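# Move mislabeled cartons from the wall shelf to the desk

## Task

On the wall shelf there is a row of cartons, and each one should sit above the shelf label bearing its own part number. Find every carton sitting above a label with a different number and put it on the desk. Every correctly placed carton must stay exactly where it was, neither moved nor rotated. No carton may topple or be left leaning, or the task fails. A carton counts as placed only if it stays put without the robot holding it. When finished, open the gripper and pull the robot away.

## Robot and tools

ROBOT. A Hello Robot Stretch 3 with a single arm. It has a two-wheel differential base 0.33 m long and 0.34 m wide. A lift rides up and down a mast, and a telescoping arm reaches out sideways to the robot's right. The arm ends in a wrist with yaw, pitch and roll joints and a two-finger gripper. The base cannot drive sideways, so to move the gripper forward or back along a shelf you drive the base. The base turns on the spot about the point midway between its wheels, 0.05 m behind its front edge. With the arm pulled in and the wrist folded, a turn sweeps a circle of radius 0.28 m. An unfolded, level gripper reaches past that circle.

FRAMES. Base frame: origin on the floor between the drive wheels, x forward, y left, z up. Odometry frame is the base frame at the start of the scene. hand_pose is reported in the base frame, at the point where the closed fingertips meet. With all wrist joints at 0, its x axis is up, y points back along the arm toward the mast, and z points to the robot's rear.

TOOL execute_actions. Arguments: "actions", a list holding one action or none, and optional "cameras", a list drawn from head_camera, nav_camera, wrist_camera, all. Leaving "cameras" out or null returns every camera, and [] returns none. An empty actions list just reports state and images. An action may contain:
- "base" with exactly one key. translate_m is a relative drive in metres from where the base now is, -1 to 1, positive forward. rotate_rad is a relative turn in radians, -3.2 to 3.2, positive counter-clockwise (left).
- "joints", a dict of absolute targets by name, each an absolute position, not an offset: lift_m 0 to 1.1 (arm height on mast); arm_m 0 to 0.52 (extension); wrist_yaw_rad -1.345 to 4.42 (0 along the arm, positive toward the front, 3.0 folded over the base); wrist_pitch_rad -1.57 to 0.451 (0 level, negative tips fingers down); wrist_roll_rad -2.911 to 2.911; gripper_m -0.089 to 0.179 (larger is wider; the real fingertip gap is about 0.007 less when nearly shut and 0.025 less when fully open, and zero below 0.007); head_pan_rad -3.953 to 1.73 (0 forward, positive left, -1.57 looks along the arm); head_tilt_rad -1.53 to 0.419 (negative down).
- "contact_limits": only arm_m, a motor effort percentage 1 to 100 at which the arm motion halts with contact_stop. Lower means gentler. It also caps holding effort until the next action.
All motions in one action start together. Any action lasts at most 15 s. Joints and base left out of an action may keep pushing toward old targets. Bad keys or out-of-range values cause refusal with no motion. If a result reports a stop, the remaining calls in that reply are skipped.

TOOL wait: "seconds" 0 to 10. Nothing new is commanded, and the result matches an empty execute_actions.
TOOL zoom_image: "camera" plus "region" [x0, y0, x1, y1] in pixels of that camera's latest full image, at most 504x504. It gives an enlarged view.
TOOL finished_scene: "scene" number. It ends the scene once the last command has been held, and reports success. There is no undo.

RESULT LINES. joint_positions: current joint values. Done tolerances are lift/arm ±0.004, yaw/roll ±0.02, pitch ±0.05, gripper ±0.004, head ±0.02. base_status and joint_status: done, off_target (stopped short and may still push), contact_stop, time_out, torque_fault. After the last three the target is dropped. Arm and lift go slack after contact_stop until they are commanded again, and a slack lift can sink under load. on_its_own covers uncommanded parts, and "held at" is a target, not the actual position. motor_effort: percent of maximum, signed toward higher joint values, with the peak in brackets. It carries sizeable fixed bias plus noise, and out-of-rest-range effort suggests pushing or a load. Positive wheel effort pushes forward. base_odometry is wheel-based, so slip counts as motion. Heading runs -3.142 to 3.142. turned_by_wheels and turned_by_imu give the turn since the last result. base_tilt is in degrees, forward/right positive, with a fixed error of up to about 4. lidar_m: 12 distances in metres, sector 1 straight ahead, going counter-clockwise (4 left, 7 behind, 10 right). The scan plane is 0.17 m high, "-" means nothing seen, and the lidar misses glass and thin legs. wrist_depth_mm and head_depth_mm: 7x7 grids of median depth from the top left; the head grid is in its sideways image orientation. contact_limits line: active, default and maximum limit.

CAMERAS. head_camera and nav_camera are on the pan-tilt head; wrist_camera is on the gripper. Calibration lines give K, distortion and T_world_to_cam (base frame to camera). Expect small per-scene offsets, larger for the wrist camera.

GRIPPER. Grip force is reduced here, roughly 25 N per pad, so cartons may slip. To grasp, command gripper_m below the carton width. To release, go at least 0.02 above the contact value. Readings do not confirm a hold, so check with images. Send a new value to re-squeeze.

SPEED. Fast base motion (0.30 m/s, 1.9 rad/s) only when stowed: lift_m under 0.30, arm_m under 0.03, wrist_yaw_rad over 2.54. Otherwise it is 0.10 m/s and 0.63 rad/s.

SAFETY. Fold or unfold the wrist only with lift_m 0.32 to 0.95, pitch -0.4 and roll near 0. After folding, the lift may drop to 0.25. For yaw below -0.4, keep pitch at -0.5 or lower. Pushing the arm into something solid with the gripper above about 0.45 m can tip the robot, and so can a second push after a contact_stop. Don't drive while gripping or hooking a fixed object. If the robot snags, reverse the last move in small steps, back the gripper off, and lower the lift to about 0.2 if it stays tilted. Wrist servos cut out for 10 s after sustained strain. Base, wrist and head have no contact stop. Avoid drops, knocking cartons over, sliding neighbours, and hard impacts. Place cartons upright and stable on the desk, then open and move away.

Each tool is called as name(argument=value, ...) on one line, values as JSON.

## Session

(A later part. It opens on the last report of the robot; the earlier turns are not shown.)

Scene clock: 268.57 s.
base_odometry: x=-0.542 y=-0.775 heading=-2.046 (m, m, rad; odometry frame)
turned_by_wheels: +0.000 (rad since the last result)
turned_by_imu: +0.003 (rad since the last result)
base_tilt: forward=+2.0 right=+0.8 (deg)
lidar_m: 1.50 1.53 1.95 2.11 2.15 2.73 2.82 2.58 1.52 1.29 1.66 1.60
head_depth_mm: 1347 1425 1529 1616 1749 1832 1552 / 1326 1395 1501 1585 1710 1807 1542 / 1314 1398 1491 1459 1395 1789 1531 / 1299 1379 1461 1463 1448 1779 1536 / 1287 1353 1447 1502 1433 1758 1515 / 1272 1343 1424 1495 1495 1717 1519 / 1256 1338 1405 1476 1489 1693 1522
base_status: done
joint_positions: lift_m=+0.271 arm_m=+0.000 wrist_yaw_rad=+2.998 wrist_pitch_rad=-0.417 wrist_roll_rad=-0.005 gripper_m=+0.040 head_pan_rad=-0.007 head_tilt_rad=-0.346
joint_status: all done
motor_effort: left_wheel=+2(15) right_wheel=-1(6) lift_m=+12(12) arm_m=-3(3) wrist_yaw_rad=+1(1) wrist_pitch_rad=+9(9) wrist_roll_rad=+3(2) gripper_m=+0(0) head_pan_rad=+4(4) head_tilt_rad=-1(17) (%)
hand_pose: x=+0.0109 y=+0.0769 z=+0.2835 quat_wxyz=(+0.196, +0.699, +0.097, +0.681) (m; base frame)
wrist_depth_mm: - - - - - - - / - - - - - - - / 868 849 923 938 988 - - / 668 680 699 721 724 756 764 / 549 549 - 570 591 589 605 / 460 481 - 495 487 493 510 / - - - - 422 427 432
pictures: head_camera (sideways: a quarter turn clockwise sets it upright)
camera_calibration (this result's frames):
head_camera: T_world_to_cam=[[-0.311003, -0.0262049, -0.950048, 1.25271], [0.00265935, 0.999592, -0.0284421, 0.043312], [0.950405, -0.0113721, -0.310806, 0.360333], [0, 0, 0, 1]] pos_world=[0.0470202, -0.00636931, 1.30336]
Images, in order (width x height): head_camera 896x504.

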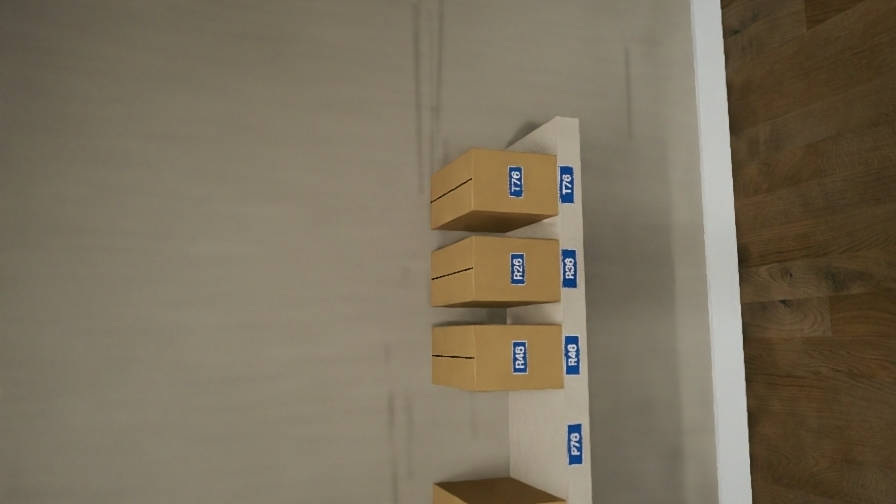

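execute_actions(actions=[{"base":{"translate_m":0.815}}], cameras=[])

execute_actions(actions=[{"base":{"rotate_rad":1.68},"joints":{"lift_m":0.7,"head_pan_rad":-1.57,"head_tilt_rad":-0.7}}], cameras=[])

execute_actions(actions=[{"base":{"translate_m":-0.04},"joints":{"wrist_yaw_rad":0,"lift_m":0.94,"gripper_m":0.127}}], cameras=[])

execute_actions(actions=[{"joints":{"wrist_pitch_rad":-1.57,"lift_m":1.05}}], cameras=[])

execute_actions(actions=[{"joints":{"arm_m":0.5}}])

Scene clock: 280.40 s.
base_odometry: x=-0.915 y=-1.500 heading=-2.046 (m, m, rad; odometry frame)
turned_by_wheels: +0.000 (rad since the last result)
turned_by_imu: +0.002 (rad since the last result)
base_tilt: forward=+1.9 right=+0.9 (deg)
lidar_m: 0.69 0.70 0.91 2.02 2.23 2.87 3.63 2.05 1.59 1.55 1.09 0.74
head_depth_mm: 598 634 676 722 773 809 573 / 592 628 667 712 761 715 584 / 583 621 660 701 748 773 653 / 577 613 651 692 740 707 563 / 573 606 643 683 730 758 596 / 566 599 635 674 719 724 591 / 560 591 626 665 710 697 554
base_status: done
joint_positions: lift_m=+0.271 arm_m=+0.000 wrist_yaw_rad=+2.998 wrist_pitch_rad=-0.417 wrist_roll_rad=-0.005 gripper_m=+0.040 head_pan_rad=-0.007 head_tilt_rad=-0.347
joint_status: not commanded
motor_effort: left_wheel=+1(13) right_wheel=-1(5) lift_m=+12(13) arm_m=-3(3) wrist_yaw_rad=+1(1) wrist_pitch_rad=+9(9) wrist_roll_rad=+3(3) gripper_m=-1(0) head_pan_rad=+3(4) head_tilt_rad=-1(2) (%)
hand_pose: x=+0.0109 y=+0.0769 z=+0.2835 quat_wxyz=(+0.196, +0.699, +0.097, +0.681) (m; base frame)
wrist_depth_mm: - - - - - 873 635 / - - - - - 884 659 / 865 876 938 970 970 877 644 / 669 680 695 718 728 750 651 / 551 558 - 574 597 604 591 / 465 486 - 496 489 499 515 / - - - - 423 428 435
pictures: none
No camera images: the call's "cameras" was empty. Leave "cameras" out to get every camera's image.

Scene clock: 285.13 s.
base_odometry: x=-0.915 y=-1.500 heading=-0.366 (m, m, rad; odometry frame)
turned_by_wheels: +1.680 (rad since the last result)
turned_by_imu: +1.699 (rad since the last result)
base_tilt: forward=+1.9 right=+0.8 (deg)
lidar_m: 2.19 2.28 3.16 3.61 2.11 1.59 1.56 0.97 0.72 0.69 0.72 1.00
head_depth_mm: 583 650 733 742 639 717 1231 / 582 651 735 790 698 745 1235 / 583 652 736 735 633 721 1243 / 583 653 738 809 789 751 1216 / 587 652 735 728 638 728 1234 / 586 653 737 774 624 732 1211 / 586 653 739 848 821 745 1204
base_status: done
joint_positions: lift_m=+0.699 arm_m=+0.000 wrist_yaw_rad=+2.998 wrist_pitch_rad=-0.417 wrist_roll_rad=-0.005 gripper_m=+0.040 head_pan_rad=-1.563 head_tilt_rad=-0.691
joint_status: all done
motor_effort: left_wheel=-3(13) right_wheel=+3(12) lift_m=+45(46) arm_m=-3(3) wrist_yaw_rad=+1(1) wrist_pitch_rad=+9(9) wrist_roll_rad=+4(3) gripper_m=-1(1) head_pan_rad=-4(47) head_tilt_rad=-4(24) (%)
hand_pose: x=+0.0109 y=+0.0769 z=+0.7121 quat_wxyz=(+0.196, +0.699, +0.097, +0.681) (m; base frame)
wrist_depth_mm: - - - - - - - / - - - - - - - / - - - - - - - / - - - - - - - / - - - - - - - / 927 973 - 991 - - - / 841 822 807 882 856 879 865
pictures: none
No camera images: the call's "cameras" was empty. Leave "cameras" out to get every camera's image.

Scene clock: 288.13 s.
base_odometry: x=-0.952 y=-1.485 heading=-0.366 (m, m, rad; odometry frame)
turned_by_wheels: +0.000 (rad since the last result)
turned_by_imu: -0.001 (rad since the last result)
base_tilt: forward=+2.0 right=+0.8 (deg)
lidar_m: 2.23 2.33 3.22 3.60 2.11 1.57 1.51 0.97 0.72 0.69 0.72 1.00
head_depth_mm: 581 649 734 767 - - - / 582 651 736 765 - - - / 582 651 733 789 - - - / 584 651 735 755 - - - / 585 652 737 795 785 991 1207 / 586 652 737 723 624 724 1212 / 586 650 739 830 642 741 1208
base_status: done
joint_positions: lift_m=+0.939 arm_m=+0.000 wrist_yaw_rad=+0.003 wrist_pitch_rad=-0.417 wrist_roll_rad=-0.005 gripper_m=+0.127 head_pan_rad=-1.563 head_tilt_rad=-0.691
joint_status: all done
motor_effort: left_wheel=-3(10) right_wheel=+3(5) lift_m=+45(46) arm_m=-3(3) wrist_yaw_rad=-2(0) wrist_pitch_rad=+9(9) wrist_roll_rad=+3(3) gripper_m=+0(100) head_pan_rad=-4(4) head_tilt_rad=-4(4) (%)
hand_pose: x=-0.0209 y=-0.3698 z=+0.9521 quat_wxyz=(+0.694, +0.148, -0.690, -0.145) (m; base frame)
wrist_depth_mm: 407 407 406 402 398 401 396 / 444 442 433 439 438 431 433 / 489 487 480 478 477 475 470 / 481 527 434 443 473 508 527 / 484 582 361 353 404 377 579 / 475 317 317 304 322 318 637 / 426 377 370 344 362 339 773
pictures: none
No camera images: the call's "cameras" was empty. Leave "cameras" out to get every camera's image.

Scene clock: 289.97 s.
base_odometry: x=-0.952 y=-1.485 heading=-0.366 (m, m, rad; odometry frame)
turned_by_wheels: +0.000 (rad since the last result)
turned_by_imu: +0.000 (rad since the last result)
base_tilt: forward=+1.9 right=+0.9 (deg)
lidar_m: 2.23 2.32 3.19 3.63 2.11 1.56 1.52 0.97 0.72 0.69 0.72 1.00
head_depth_mm: 579 - - - - - 1231 / 583 - - - - - - / 583 - - - - - - / 583 632 - 731 - - - / 585 651 738 775 764 735 1176 / 585 652 738 724 625 726 1223 / 584 653 738 828 641 743 1203
base_status: not commanded
joint_positions: lift_m=+1.049 arm_m=+0.000 wrist_yaw_rad=+0.003 wrist_pitch_rad=-1.565 wrist_roll_rad=-0.005 gripper_m=+0.127 head_pan_rad=-1.563 head_tilt_rad=-0.691
joint_status: all done
motor_effort: left_wheel=-3(2) right_wheel=+3(3) lift_m=+45(48) arm_m=-3(3) wrist_yaw_rad=-2(2) wrist_pitch_rad=-4(9) wrist_roll_rad=+3(3) gripper_m=+1(0) head_pan_rad=-3(4) head_tilt_rad=-4(4) (%)
hand_pose: x=-0.0217 y=-0.1227 z=+0.9316 quat_wxyz=(+0.503, +0.500, -0.499, -0.497) (m; base frame)
wrist_depth_mm: 974 - - - - - - / - - - - - - - / - - - - - - - / - - - - - - - / - - - - - - - / - - - - - - - / - - - - - - -
pictures: none
No camera images: the call's "cameras" was empty. Leave "cameras" out to get every camera's image.

Scene clock: 294.83 s.
base_odometry: x=-0.952 y=-1.485 heading=-0.366 (m, m, rad; odometry frame)
turned_by_wheels: +0.000 (rad since the last result)
turned_by_imu: +0.007 (rad since the last result)
base_tilt: forward=+1.6 right=+0.4 (deg)
lidar_m: 2.23 2.33 3.25 3.63 2.10 1.56 1.52 0.96 0.72 0.69 0.72 1.01
head_depth_mm: 618 659 740 755 646 727 1233 / 603 659 741 774 664 733 1229 / 613 661 742 800 650 745 1229 / 598 - 747 743 641 735 1221 / 594 663 734 791 777 756 1220 / 596 666 748 738 639 736 1213 / 597 667 749 845 675 754 1216
base_status: not commanded
joint_positions: lift_m=+1.049 arm_m=+0.498 wrist_yaw_rad=-0.005 wrist_pitch_rad=-1.583 wrist_roll_rad=+0.008 gripper_m=+0.127 head_pan_rad=-1.563 head_tilt_rad=-0.692
joint_status: all done
on_its_own: arm_m is at rest, and its effort (+23) is outside its rest range (-14 to +14)
motor_effort: left_wheel=-4(7) right_wheel=+1(3) lift_m=+43(45) arm_m=+23(25) wrist_yaw_rad=+3(3) wrist_pitch_rad=+7(11) wrist_roll_rad=-5(6) gripper_m=+0(1) head_pan_rad=-4(5) head_tilt_rad=-2(4) (%)
hand_pose: x=-0.0215 y=-0.6156 z=+0.9321 quat_wxyz=(+0.494, +0.500, -0.500, -0.507) (m; base frame)
wrist_depth_mm: 127 112 105 99 94 89 85 / 255 254 245 214 191 173 158 / 428 259 292 262 266 269 274 / 442 270 303 272 298 277 281 / 457 276 311 282 285 286 - / - 289 291 292 314 293 - / - 295 - 301 308 308 -
pictures: head_camera (sideways: a quarter turn clockwise sets it upright), nav_camera (sideways: a quarter turn counterclockwise sets it upright), wrist_camera
camera_calibration (this result's frames):
head_camera: T_world_to_cam=[[-0.0329608, 0.613847, -0.788737, 1.04061], [0.999456, 0.0211257, -0.0253252, 0.0331614], [0.00111684, -0.789143, -0.614209, 0.76091], [0, 0, 0, 1]] pos_world=[0.000306187, -0.0390111, 1.28897]
nav_camera: T_world_to_cam=[[0.0387747, -0.607705, 0.793216, -0.991163], [-0.998867, -0.00165689, 0.0475581, -0.00385389], [-0.027587, -0.794161, -0.60708, 0.752118], [0, 0, 0, 1]] pos_world=[0.0553311, -0.0050372, 1.24299]
wrist_camera: T_world_to_cam=[[-0.999259, -0.00914535, 0.0373767, -0.0650792], [-0.00205787, 0.982657, 0.18542, 0.460017], [-0.0384242, 0.185206, -0.981948, 1.19352], [0, 0, 0, 1]] pos_world=[-0.0182243, -0.673681, 1.08911]
Images, in order (width x height): head_camera 896x504, nav_camera 672x504, wrist_camera 644x364.

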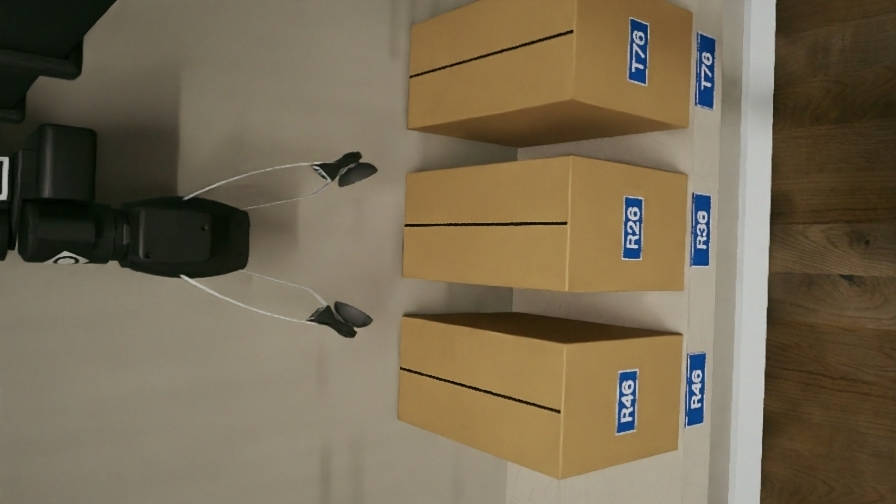

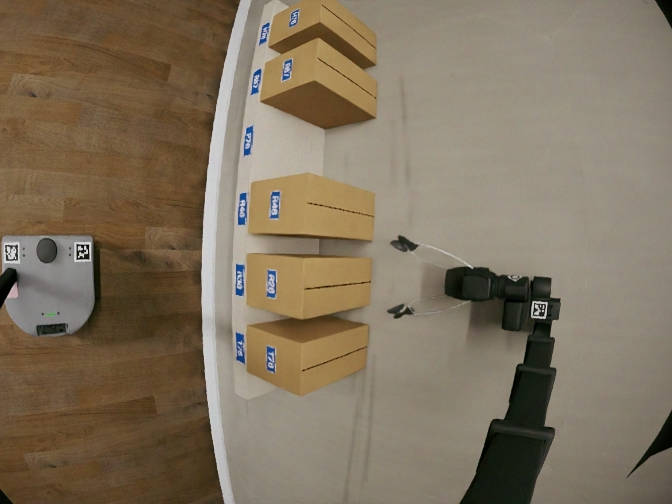

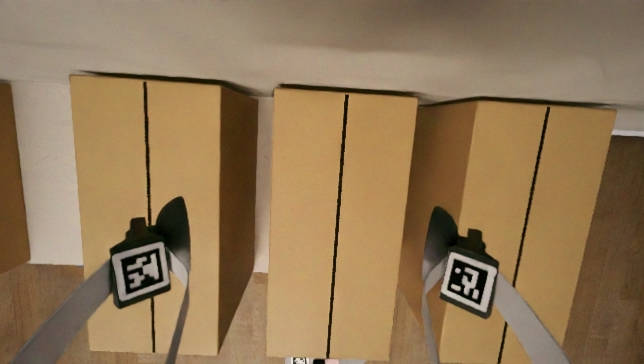

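execute_actions(actions=[{"joints":{"arm_m":0.45}}], cameras=["head_camera","wrist_camera"])

Scene clock: 302.20 s.
base_odometry: x=-0.952 y=-1.485 heading=-0.366 (m, m, rad; odometry frame)
turned_by_wheels: +0.000 (rad since the last result)
turned_by_imu: -0.009 (rad since the last result)
base_tilt: forward=+1.9 right=+0.9 (deg)
lidar_m: 2.23 2.32 3.21 3.62 2.11 1.56 1.52 0.96 0.72 0.69 0.72 1.00
head_depth_mm: 603 650 732 742 636 719 1230 / 590 649 736 767 654 724 1227 / - 650 736 770 637 740 1217 / 583 - 736 731 630 719 1222 / 582 651 723 776 776 749 1212 / 585 651 738 721 624 726 1206 / 585 654 739 829 642 740 1207
base_status: not commanded
joint_positions: lift_m=+1.049 arm_m=+0.450 wrist_yaw_rad=-0.003 wrist_pitch_rad=-1.570 wrist_roll_rad=+0.007 gripper_m=+0.127 head_pan_rad=-1.563 head_tilt_rad=-0.692
joint_status: all done
motor_effort: left_wheel=+0(13) right_wheel=+1(10) lift_m=+40(43) arm_m=-3(21) wrist_yaw_rad=+2(3) wrist_pitch_rad=-1(6) wrist_roll_rad=-4(5) gripper_m=+0(1) head_pan_rad=-4(5) head_tilt_rad=-3(3) (%)
hand_pose: x=-0.0216 y=-0.5714 z=+0.9319 quat_wxyz=(+0.498, +0.497, -0.502, -0.502) (m; base frame)
wrist_depth_mm: 238 223 210 199 192 183 176 / 399 248 298 253 258 257 260 / 419 254 260 260 296 264 267 / 432 262 271 265 294 271 275 / 446 270 281 273 280 278 - / - 282 290 281 312 290 - / - - - 290 - 298 -
pictures: head_camera (sideways: a quarter turn clockwise sets it upright), wrist_camera
camera_calibration (this result's frames):
head_camera: T_world_to_cam=[[-0.0328926, 0.614274, -0.788407, 1.04018], [0.999458, 0.0210232, -0.0253178, 0.0331519], [0.00102278, -0.788813, -0.614633, 0.761462], [0, 0, 0, 1]] pos_world=[0.000301606, -0.0390035, 1.28895]
wrist_camera: T_world_to_cam=[[-0.999213, -0.0127382, 0.0375597, -0.0669639], [-0.00607572, 0.985004, 0.172425, 0.430012], [-0.0391929, 0.172061, -0.984306, 1.17982], [0, 0, 0, 1]] pos_world=[-0.0180579, -0.627418, 1.08968]
Images, in order (width x height): head_camera 896x504, wrist_camera 644x364.

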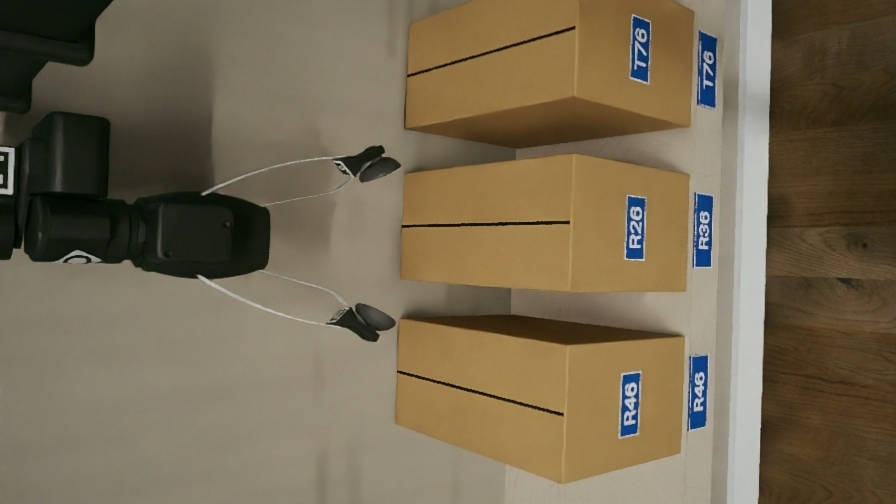

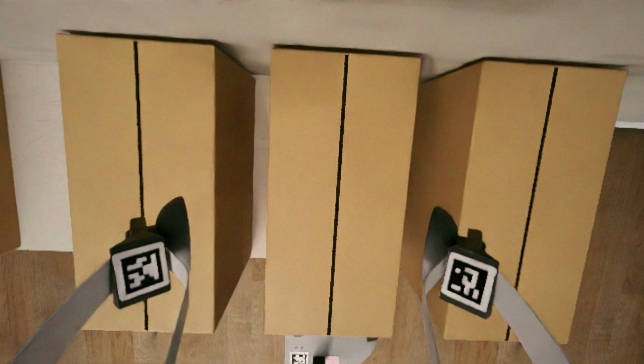

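execute_actions(actions=[{"base":{"translate_m":-0.028},"joints":{"wrist_yaw_rad":0,"wrist_roll_rad":0,"lift_m":1.0}}], cameras=["head_camera","wrist_camera"])

Scene clock: 308.50 s.
base_odometry: x=-0.978 y=-1.475 heading=-0.366 (m, m, rad; odometry frame)
turned_by_wheels: +0.000 (rad since the last result)
turned_by_imu: -0.001 (rad since the last result)
base_tilt: forward=+2.0 right=+0.9 (deg)
lidar_m: 2.26 2.35 3.25 3.60 1.55 1.54 1.49 0.97 0.71 0.69 0.72 1.00
head_depth_mm: 562 - 734 789 634 741 1224 / - 659 731 738 634 719 1217 / - 665 733 786 727 755 1215 / 576 640 762 730 630 721 1213 / 583 650 738 772 759 749 1213 / 584 652 736 722 642 722 1203 / 586 653 736 767 626 729 1200
base_status: done
joint_positions: lift_m=+1.001 arm_m=+0.450 wrist_yaw_rad=-0.003 wrist_pitch_rad=-1.570 wrist_roll_rad=+0.007 gripper_m=+0.127 head_pan_rad=-1.563 head_tilt_rad=-0.692
joint_status: all done
motor_effort: left_wheel=+0(6) right_wheel=+1(4) lift_m=+13(37) arm_m=-3(3) wrist_yaw_rad=+2(2) wrist_pitch_rad=-1(1) wrist_roll_rad=-4(3) gripper_m=+0(1) head_pan_rad=-4(5) head_tilt_rad=-3(4) (%)
hand_pose: x=-0.0216 y=-0.5714 z=+0.8832 quat_wxyz=(+0.498, +0.497, -0.502, -0.502) (m; base frame)
wrist_depth_mm: 196 198 201 200 190 183 175 / 202 204 206 204 264 209 211 / 206 209 211 211 262 216 217 / 212 214 218 218 255 222 224 / 219 218 224 224 311 227 230 / 225 237 232 231 303 234 241 / 233 236 241 239 263 242 -
pictures: head_camera (sideways: a quarter turn clockwise sets it upright), wrist_camera
camera_calibration (this result's frames):
head_camera: T_world_to_cam=[[-0.0328925, 0.614274, -0.788407, 1.04018], [0.999458, 0.0210231, -0.0253178, 0.0331519], [0.00102268, -0.788813, -0.614633, 0.761462], [0, 0, 0, 1]] pos_world=[0.000301601, -0.0390035, 1.28895]
wrist_camera: T_world_to_cam=[[-0.999213, -0.0127382, 0.0375598, -0.065133], [-0.00607578, 0.985004, 0.172422, 0.43842], [-0.0391929, 0.172058, -0.984307, 1.13184], [0, 0, 0, 1]] pos_world=[-0.0180579, -0.627418, 1.04093]
Images, in order (width x height): head_camera 896x504, wrist_camera 644x364.

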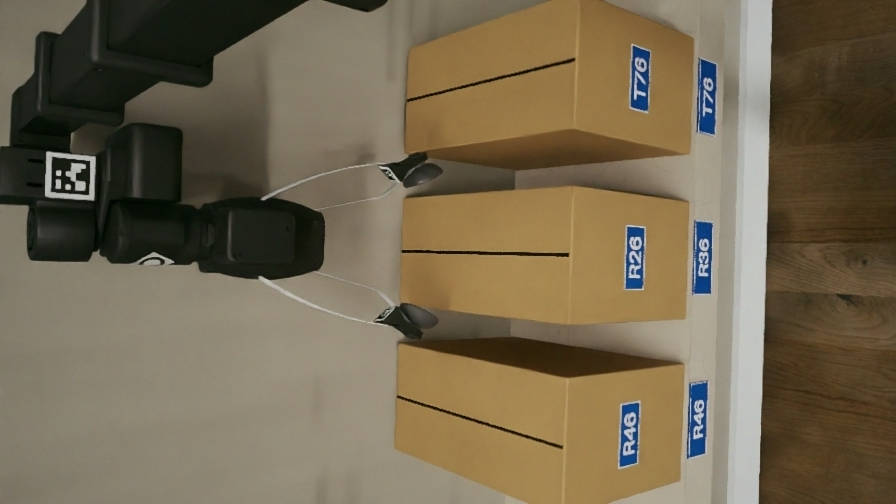

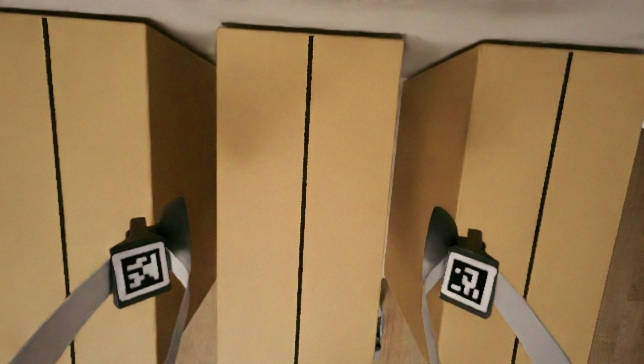

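execute_actions(actions=[{"base":{"translate_m":0.003},"joints":{"lift_m":0.935}}], cameras=["head_camera","wrist_camera"])

Scene clock: 312.40 s.
base_odometry: x=-0.976 y=-1.477 heading=-0.366 (m, m, rad; odometry frame)
turned_by_wheels: +0.000 (rad since the last result)
turned_by_imu: -0.001 (rad since the last result)
base_tilt: forward=+2.1 right=+0.8 (deg)
lidar_m: 2.25 2.35 3.24 3.63 1.55 1.54 1.49 0.96 0.72 0.69 0.72 1.00
head_depth_mm: 580 637 - 716 628 743 1223 / 582 - 746 738 637 716 1225 / 575 - 733 788 742 738 1218 / 583 651 - 731 631 722 1228 / 584 649 735 797 743 748 1213 / 585 652 738 721 639 722 1212 / 585 652 738 794 626 731 1201
base_status: done
joint_positions: lift_m=+0.936 arm_m=+0.450 wrist_yaw_rad=-0.003 wrist_pitch_rad=-1.570 wrist_roll_rad=+0.007 gripper_m=+0.127 head_pan_rad=-1.563 head_tilt_rad=-0.692
joint_status: all done
motor_effort: left_wheel=+0(4) right_wheel=+0(7) lift_m=+11(13) arm_m=-3(3) wrist_yaw_rad=+1(2) wrist_pitch_rad=-1(1) wrist_roll_rad=-4(4) gripper_m=-2(2) head_pan_rad=-4(5) head_tilt_rad=-3(3) (%)
hand_pose: x=-0.0216 y=-0.5714 z=+0.8183 quat_wxyz=(+0.498, +0.497, -0.502, -0.502) (m; base frame)
wrist_depth_mm: 137 180 138 139 141 167 144 / 141 187 142 143 144 182 146 / 145 189 146 147 148 179 151 / 148 193 150 152 154 176 155 / 153 169 154 156 157 169 160 / 156 237 160 161 163 165 166 / - 200 164 165 170 180 171
pictures: head_camera (sideways: a quarter turn clockwise sets it upright), wrist_camera
camera_calibration (this result's frames):
head_camera: T_world_to_cam=[[-0.0328926, 0.614274, -0.788407, 1.04018], [0.999458, 0.0210232, -0.0253178, 0.0331519], [0.00102278, -0.788813, -0.614633, 0.761462], [0, 0, 0, 1]] pos_world=[0.000301606, -0.0390035, 1.28895]
wrist_camera: T_world_to_cam=[[-0.999213, -0.0127389, 0.0375598, -0.0626943], [-0.00607647, 0.985004, 0.172422, 0.449617], [-0.039193, 0.172058, -0.984307, 1.06792], [0, 0, 0, 1]] pos_world=[-0.0180579, -0.627418, 0.975992]
Images, in order (width x height): head_camera 896x504, wrist_camera 644x364.

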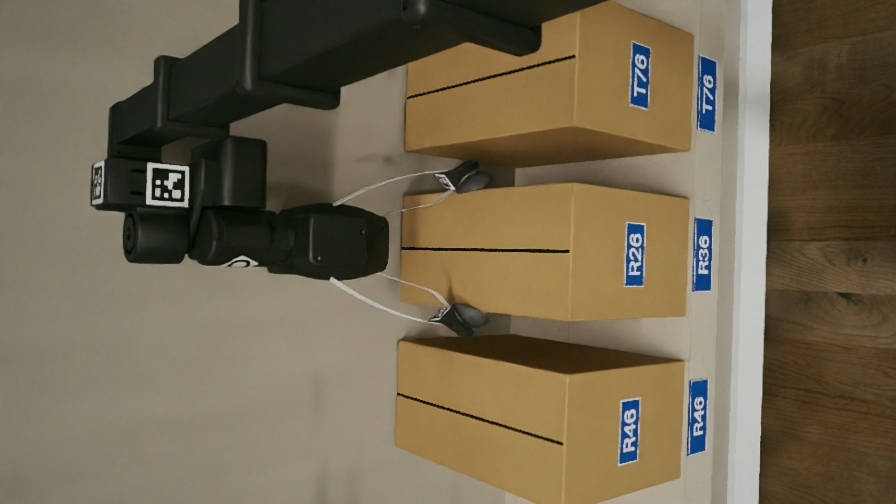

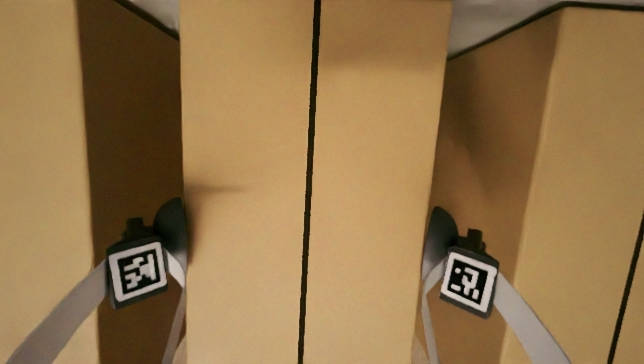

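execute_actions(actions=[{"joints":{"lift_m":0.92}}], cameras=["wrist_camera"])

execute_actions(actions=[{"joints":{"gripper_m":0.05}}], cameras=[])

execute_actions(actions=[{"joints":{"lift_m":0.97}}], cameras=["head_camera","wrist_camera"])

Scene clock: 318.17 s.
base_odometry: x=-0.976 y=-1.477 heading=-0.366 (m, m, rad; odometry frame)
turned_by_wheels: +0.000 (rad since the last result)
turned_by_imu: -0.001 (rad since the last result)
base_tilt: forward=+1.9 right=+0.8 (deg)
lidar_m: 2.26 2.35 3.27 3.60 1.55 1.54 1.49 0.97 0.72 0.69 0.72 1.00
head_depth_mm: 583 645 - - 633 736 1231 / 582 - 740 739 635 714 1232 / 584 - 748 786 745 739 1221 / 583 641 - 728 632 720 1216 / 584 652 736 793 743 746 1214 / 585 653 738 725 638 726 1204 / 584 652 739 793 625 731 1210
base_status: not commanded
joint_positions: lift_m=+0.921 arm_m=+0.450 wrist_yaw_rad=-0.003 wrist_pitch_rad=-1.571 wrist_roll_rad=+0.007 gripper_m=+0.127 head_pan_rad=-1.563 head_tilt_rad=-0.692
joint_status: all done
motor_effort: left_wheel=+1(0) right_wheel=-1(1) lift_m=+5(10) arm_m=-3(3) wrist_yaw_rad=+1(2) wrist_pitch_rad=+0(0) wrist_roll_rad=-4(4) gripper_m=-15(14) head_pan_rad=-4(5) head_tilt_rad=-3(4) (%)
hand_pose: x=-0.0216 y=-0.5712 z=+0.8036 quat_wxyz=(+0.498, +0.498, -0.502, -0.503) (m; base frame)
wrist_depth_mm: 130 170 126 127 128 168 130 / 132 173 129 130 131 181 134 / 135 175 132 134 135 180 138 / 137 178 136 137 139 177 141 / 140 158 141 142 143 164 145 / 142 184 144 146 147 151 150 / 149 186 149 151 153 181 155
pictures: wrist_camera
camera_calibration (this result's frames):
wrist_camera: T_world_to_cam=[[-0.999213, -0.0127772, 0.0375455, -0.0621492], [-0.00608002, 0.984843, 0.173343, 0.451082], [-0.0391912, 0.172978, -0.984146, 1.05381], [0, 0, 0, 1]] pos_world=[-0.0180576, -0.627326, 0.961245]
Images, in order (width x height): wrist_camera 644x364.

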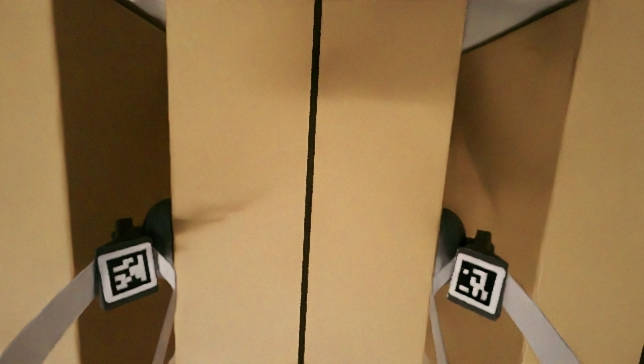

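Scene clock: 319.43 s.
base_odometry: x=-0.976 y=-1.477 heading=-0.366 (m, m, rad; odometry frame)
turned_by_wheels: +0.000 (rad since the last result)
turned_by_imu: +0.000 (rad since the last result)
base_tilt: forward=+2.0 right=+0.8 (deg)
lidar_m: 2.25 2.36 3.26 3.63 1.55 1.54 1.49 0.97 0.71 0.69 0.72 1.00
head_depth_mm: 582 643 - - 634 736 1227 / 583 - 748 736 636 717 1222 / 583 - 747 786 747 738 1224 / 584 640 - 728 630 721 1211 / 584 651 737 795 744 748 1213 / 584 653 736 723 640 722 1213 / 584 653 735 795 626 732 1208
base_status: not commanded
joint_positions: lift_m=+0.921 arm_m=+0.450 wrist_yaw_rad=-0.003 wrist_pitch_rad=-1.570 wrist_roll_rad=+0.007 gripper_m=+0.097 head_pan_rad=-1.563 head_tilt_rad=-0.692
joint_status: gripper_m off_target (ended at +0.097, target +0.050)
motor_effort: left_wheel=+0(1) right_wheel=-1(1) lift_m=+10(10) arm_m=-3(4) wrist_yaw_rad=+2(1) wrist_pitch_rad=+0(0) wrist_roll_rad=-4(4) gripper_m=-100(100) head_pan_rad=-4(4) head_tilt_rad=-4(3) (%)
hand_pose: x=-0.0216 y=-0.5713 z=+0.8033 quat_wxyz=(+0.498, +0.498, -0.502, -0.503) (m; base frame)
wrist_depth_mm: 134 170 125 125 126 168 130 / 132 174 128 130 130 182 133 / 135 175 131 133 134 179 137 / 137 178 136 137 138 177 141 / 140 158 139 141 142 164 144 / 142 209 144 145 146 151 149 / 148 186 148 150 152 180 153
pictures: none
No camera images: the call's "cameras" was empty. Leave "cameras" out to get every camera's image.

Scene clock: 320.73 s.
base_odometry: x=-0.976 y=-1.477 heading=-0.366 (m, m, rad; odometry frame)
turned_by_wheels: +0.000 (rad since the last result)
turned_by_imu: +0.000 (rad since the last result)
base_tilt: forward=+2.0 right=+0.8 (deg)
lidar_m: 2.25 2.35 3.26 3.62 1.55 1.54 1.49 0.96 0.71 0.69 0.72 1.00
head_depth_mm: 581 - 758 742 634 742 1223 / 565 671 732 739 636 717 1220 / 566 672 733 722 655 737 1225 / 574 653 747 653 607 734 1217 / 582 653 734 747 743 748 1210 / 583 652 739 721 638 725 1208 / 584 653 738 797 624 731 1206
base_status: not commanded
joint_positions: lift_m=+0.969 arm_m=+0.450 wrist_yaw_rad=-0.003 wrist_pitch_rad=-1.569 wrist_roll_rad=+0.007 gripper_m=+0.079 head_pan_rad=-1.563 head_tilt_rad=-0.692
joint_status: all done
on_its_own: gripper_m moved -0.017 toward your old target +0.050
motor_effort: left_wheel=+0(0) right_wheel=+0(1) lift_m=+46(46) arm_m=-4(3) wrist_yaw_rad=+2(1) wrist_pitch_rad=-1(1) wrist_roll_rad=-4(4) gripper_m=-100(100) head_pan_rad=-4(4) head_tilt_rad=-4(3) (%)
hand_pose: x=-0.0216 y=-0.5716 z=+0.8516 quat_wxyz=(+0.498, +0.497, -0.502, -0.502) (m; base frame)
wrist_depth_mm: 167 172 124 124 125 174 174 / 171 173 127 128 128 181 180 / 176 178 132 131 132 185 184 / 181 184 135 135 136 191 190 / 185 187 139 140 140 195 197 / 191 217 143 144 144 199 202 / 199 201 148 148 150 208 208
pictures: head_camera (sideways: a quarter turn clockwise sets it upright), wrist_camera
camera_calibration (this result's frames):
head_camera: T_world_to_cam=[[-0.0328925, 0.614274, -0.788407, 1.04018], [0.999458, 0.021023, -0.0253178, 0.0331519], [0.00102259, -0.788813, -0.614633, 0.761462], [0, 0, 0, 1]] pos_world=[0.000301596, -0.0390035, 1.28895]
wrist_camera: T_world_to_cam=[[-0.999213, -0.0127083, 0.0375718, -0.0639446], [-0.00607519, 0.98514, 0.171647, 0.444795], [-0.0391948, 0.171283, -0.984442, 1.1005], [0, 0, 0, 1]] pos_world=[-0.0180581, -0.627495, 1.00943]
Images, in order (width x height): head_camera 896x504, wrist_camera 644x364.

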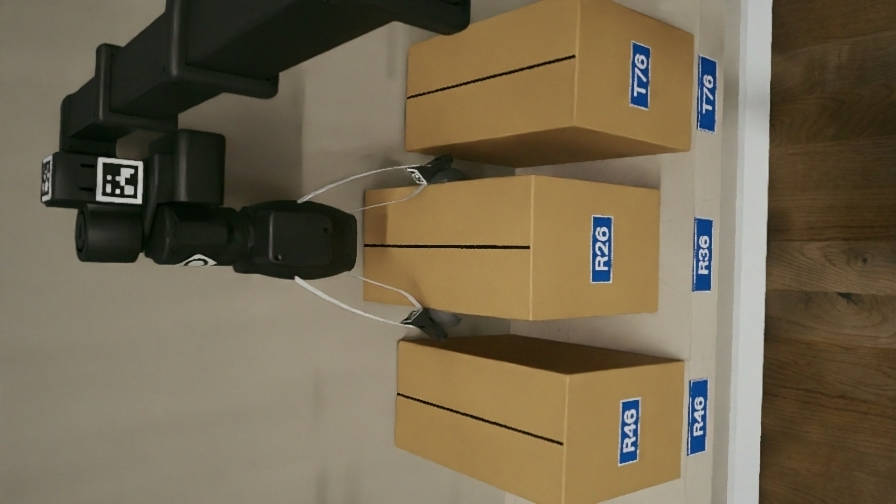

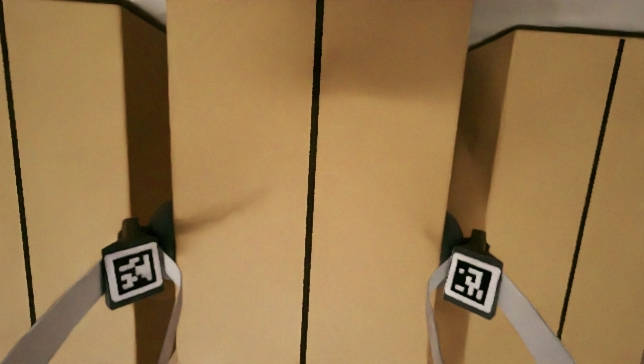

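execute_actions(actions=[{"joints":{"arm_m":0.04,"lift_m":1.09}}], cameras=["nav_camera"])

execute_actions(actions=[{"base":{"rotate_rad":1.55},"joints":{"head_pan_rad":0,"head_tilt_rad":-0.5}}], cameras=["wrist_camera"])

execute_actions(actions=[{"base":{"translate_m":1.0}}], cameras=[])

execute_actions(actions=[{"base":{"translate_m":1.0}}], cameras=["head_camera","nav_camera"])

Scene clock: 333.33 s.
base_odometry: x=-0.976 y=-1.477 heading=-0.366 (m, m, rad; odometry frame)
turned_by_wheels: +0.000 (rad since the last result)
turned_by_imu: -0.002 (rad since the last result)
base_tilt: forward=+2.0 right=+0.8 (deg)
lidar_m: 2.25 2.35 3.25 3.62 1.56 1.54 1.49 0.97 0.72 0.69 0.72 1.00
head_depth_mm: - - - 718 633 742 1178 / - - - - - - 290 / - - - - - - 290 / 593 630 - - - - 289 / 583 651 736 830 827 321 290 / 584 652 741 722 639 727 - / 583 653 734 795 625 731 1198
base_status: not commanded
joint_positions: lift_m=+1.089 arm_m=+0.040 wrist_yaw_rad=-0.001 wrist_pitch_rad=-1.568 wrist_roll_rad=+0.005 gripper_m=+0.090 head_pan_rad=-1.563 head_tilt_rad=-0.692
joint_status: all done
on_its_own: gripper_m is held at +0.089, not at your +0.050, by its stall guard, which is not easing now
motor_effort: left_wheel=+0(1) right_wheel=+0(0) lift_m=+46(47) arm_m=-3(4) wrist_yaw_rad=+1(2) wrist_pitch_rad=-2(2) wrist_roll_rad=-3(4) gripper_m=-62(70) head_pan_rad=-4(4) head_tilt_rad=-4(4) (%)
hand_pose: x=-0.0216 y=-0.1619 z=+0.9716 quat_wxyz=(+0.499, +0.498, -0.502, -0.501) (m; base frame)
wrist_depth_mm: - - 125 125 125 - - / - - 128 128 129 - - / - - 132 132 133 - - / - - 136 136 136 - - / - - 140 141 141 - - / - - 145 145 145 - - / - - 150 149 151 - -
pictures: nav_camera (sideways: a quarter turn counterclockwise sets it upright)
camera_calibration (this result's frames):
nav_camera: T_world_to_cam=[[0.0387072, -0.608135, 0.792889, -0.990737], [-0.998867, -0.00156632, 0.0475612, -0.00385793], [-0.0276817, -0.793832, -0.607507, 0.752673], [0, 0, 0, 1]] pos_world=[0.0553303, -0.0050113, 1.24298]
Images, in order (width x height): nav_camera 672x504.

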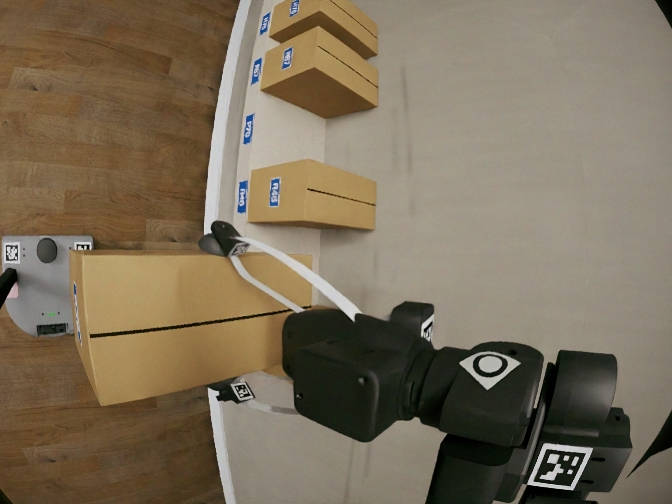

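Scene clock: 336.73 s.
base_odometry: x=-0.976 y=-1.477 heading=+1.184 (m, m, rad; odometry frame)
turned_by_wheels: +1.550 (rad since the last result)
turned_by_imu: +1.569 (rad since the last result)
base_tilt: forward=+1.9 right=+0.8 (deg)
lidar_m: 3.61 2.01 1.54 1.49 0.99 0.72 0.69 0.72 0.98 2.25 2.34 3.19
head_depth_mm: 3465 3846 - 2739 2045 1636 1363 / 3572 3733 - 2743 2028 1639 1361 / 3525 3627 3741 2700 2042 1630 1357 / 3490 3679 - 2692 2024 1625 1349 / 3480 3675 3957 2647 2009 1615 1342 / 3492 3714 3693 2642 2006 1601 1337 / 3458 3686 3955 2636 1991 1592 1334
base_status: done
joint_positions: lift_m=+1.089 arm_m=+0.040 wrist_yaw_rad=-0.001 wrist_pitch_rad=-1.568 wrist_roll_rad=+0.005 gripper_m=+0.090 head_pan_rad=-0.007 head_tilt_rad=-0.507
joint_status: all done
on_its_own: gripper_m is held at +0.089, not at your +0.050, by its stall guard, which is not easing now
motor_effort: left_wheel=-3(8) right_wheel=+4(7) lift_m=+46(46) arm_m=-3(4) wrist_yaw_rad=+1(1) wrist_pitch_rad=-2(2) wrist_roll_rad=-3(3) gripper_m=-63(62) head_pan_rad=+3(45) head_tilt_rad=+3(19) (%)
hand_pose: x=-0.0216 y=-0.1619 z=+0.9716 quat_wxyz=(+0.499, +0.498, -0.502, -0.501) (m; base frame)
wrist_depth_mm: - - 125 125 125 - 469 / - - 129 129 129 - 475 / - - 132 133 133 - 491 / - - 136 136 137 - 464 / - - 140 141 141 - 520 / - - 145 145 145 763 537 / - - 150 150 151 - 544
pictures: wrist_camera
camera_calibration (this result's frames):
wrist_camera: T_world_to_cam=[[-0.999168, -0.0158255, 0.0375913, -0.0638], [-0.00918597, 0.985291, 0.170636, 0.0215238], [-0.0397388, 0.170149, -0.984617, 1.14839], [0, 0, 0, 1]] pos_world=[-0.0179134, -0.217615, 1.12945]
Images, in order (width x height): wrist_camera 644x364.

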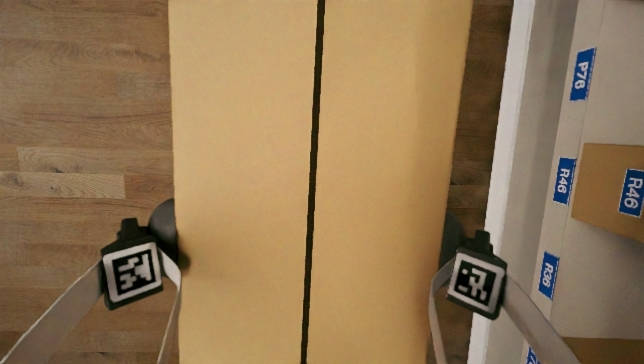

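Scene clock: 347.97 s.
base_odometry: x=-0.598 y=-0.550 heading=+1.184 (m, m, rad; odometry frame)
turned_by_wheels: +0.000 (rad since the last result)
turned_by_imu: +0.001 (rad since the last result)
base_tilt: forward=+2.1 right=+0.8 (deg)
lidar_m: 2.66 1.69 1.31 1.12 1.55 1.75 1.69 1.74 2.34 2.25 2.34 3.14
head_depth_mm: 2650 2882 3117 2716 2042 1636 1357 / 2666 2812 3129 2734 2054 1630 1353 / 2639 2773 3128 2701 2024 1629 1351 / 2623 2837 3153 2693 2024 1622 1355 / 2642 2761 3098 2694 2013 1610 1345 / 2621 2730 3083 2662 2011 1598 1342 / 2607 2784 3032 2648 1987 1607 1327
base_status: done
joint_positions: lift_m=+1.089 arm_m=+0.040 wrist_yaw_rad=-0.001 wrist_pitch_rad=-1.568 wrist_roll_rad=+0.005 gripper_m=+0.090 head_pan_rad=-0.007 head_tilt_rad=-0.507
joint_status: not commanded
on_its_own: gripper_m is held at +0.089, not at your +0.050, by its stall guard, which is not easing now
motor_effort: left_wheel=-3(4) right_wheel=+4(8) lift_m=+46(46) arm_m=-3(4) wrist_yaw_rad=+1(0) wrist_pitch_rad=-2(2) wrist_roll_rad=-3(3) gripper_m=-62(62) head_pan_rad=+2(4) head_tilt_rad=+3(3) (%)
hand_pose: x=-0.0216 y=-0.1619 z=+0.9716 quat_wxyz=(+0.499, +0.498, -0.502, -0.501) (m; base frame)
wrist_depth_mm: - - 125 125 125 - - / - - 128 129 129 - - / - - 132 132 133 - - / - - 137 137 137 - - / - - 141 141 141 - - / - - 145 145 146 - - / - - 150 150 151 - -
pictures: none
No camera images: the call's "cameras" was empty. Leave "cameras" out to get every camera's image.

Scene clock: 359.20 s.
base_odometry: x=-0.221 y=+0.376 heading=+1.184 (m, m, rad; odometry frame)
turned_by_wheels: +0.000 (rad since the last result)
turned_by_imu: +0.001 (rad since the last result)
base_tilt: forward=+1.9 right=+0.8 (deg)
lidar_m: 2.07 1.74 1.55 1.14 1.15 2.13 2.68 2.79 2.34 2.25 2.32 1.71
head_depth_mm: 1778 1926 1851 1851 1989 1639 1361 / 1796 1935 1417 2307 1982 1627 1354 / 1786 1927 1817 2310 2035 1626 1344 / 1782 1919 1795 2269 2020 1620 1347 / 1773 1915 1770 2258 2020 1605 1342 / 1750 1904 1746 2292 2007 1608 1346 / 1771 1904 1739 2279 1992 1596 1325
base_status: done
joint_positions: lift_m=+1.089 arm_m=+0.040 wrist_yaw_rad=-0.001 wrist_pitch_rad=-1.568 wrist_roll_rad=+0.005 gripper_m=+0.090 head_pan_rad=-0.007 head_tilt_rad=-0.507
joint_status: not commanded
on_its_own: gripper_m is held at +0.089, not at your +0.050, by its stall guard, which is not easing now
motor_effort: left_wheel=-3(5) right_wheel=+3(8) lift_m=+45(46) arm_m=-3(4) wrist_yaw_rad=+1(1) wrist_pitch_rad=-2(2) wrist_roll_rad=-3(4) gripper_m=-64(62) head_pan_rad=+3(5) head_tilt_rad=+3(3) (%)
hand_pose: x=-0.0216 y=-0.1619 z=+0.9716 quat_wxyz=(+0.499, +0.498, -0.502, -0.501) (m; base frame)
wrist_depth_mm: - - 125 125 125 - - / - - 128 129 129 - - / - - 132 132 133 - - / - - 136 137 137 - - / - - 140 140 141 - - / - - 145 146 146 - - / - - 150 149 151 - -
pictures: head_camera (sideways: a quarter turn clockwise sets it upright), nav_camera (sideways: a quarter turn counterclockwise sets it upright)
camera_calibration (this result's frames):
head_camera: T_world_to_cam=[[-0.459049, -0.0250993, -0.888056, 1.17272], [-0.00165749, 0.999623, -0.0273958, 0.0419703], [0.888409, -0.0111041, -0.458918, 0.553455], [0, 0, 0, 1]] pos_world=[0.04671, -0.0063745, 1.29658]
nav_camera: T_world_to_cam=[[0.452274, 0.0310073, 0.89134, -1.12163], [-0.0215509, -0.998724, 0.0456781, -0.00737918], [0.891618, -0.0398682, -0.451029, 0.543477], [0, 0, 0, 1]] pos_world=[0.0225534, 0.0490765, 1.24522]
Images, in order (width x height): head_camera 896x504, nav_camera 672x504.

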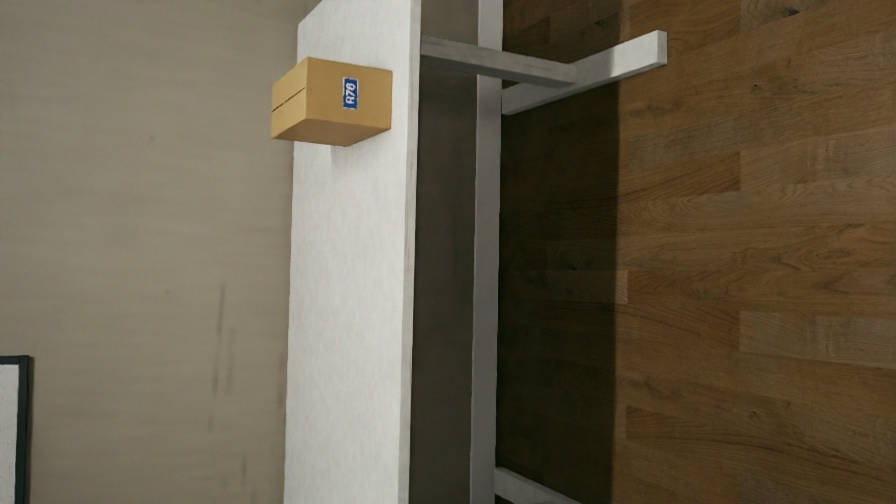

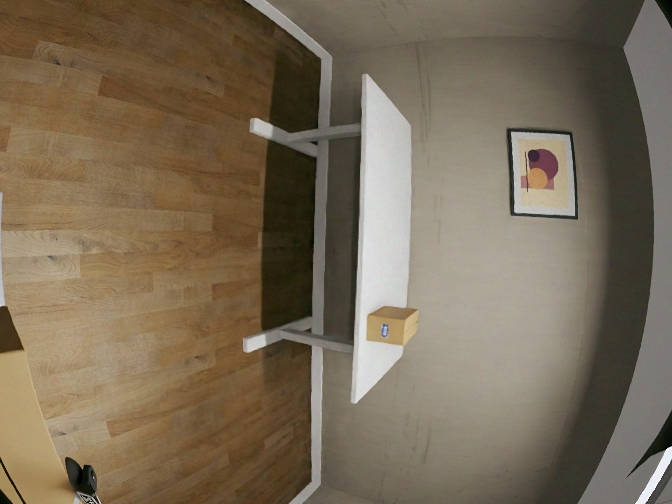

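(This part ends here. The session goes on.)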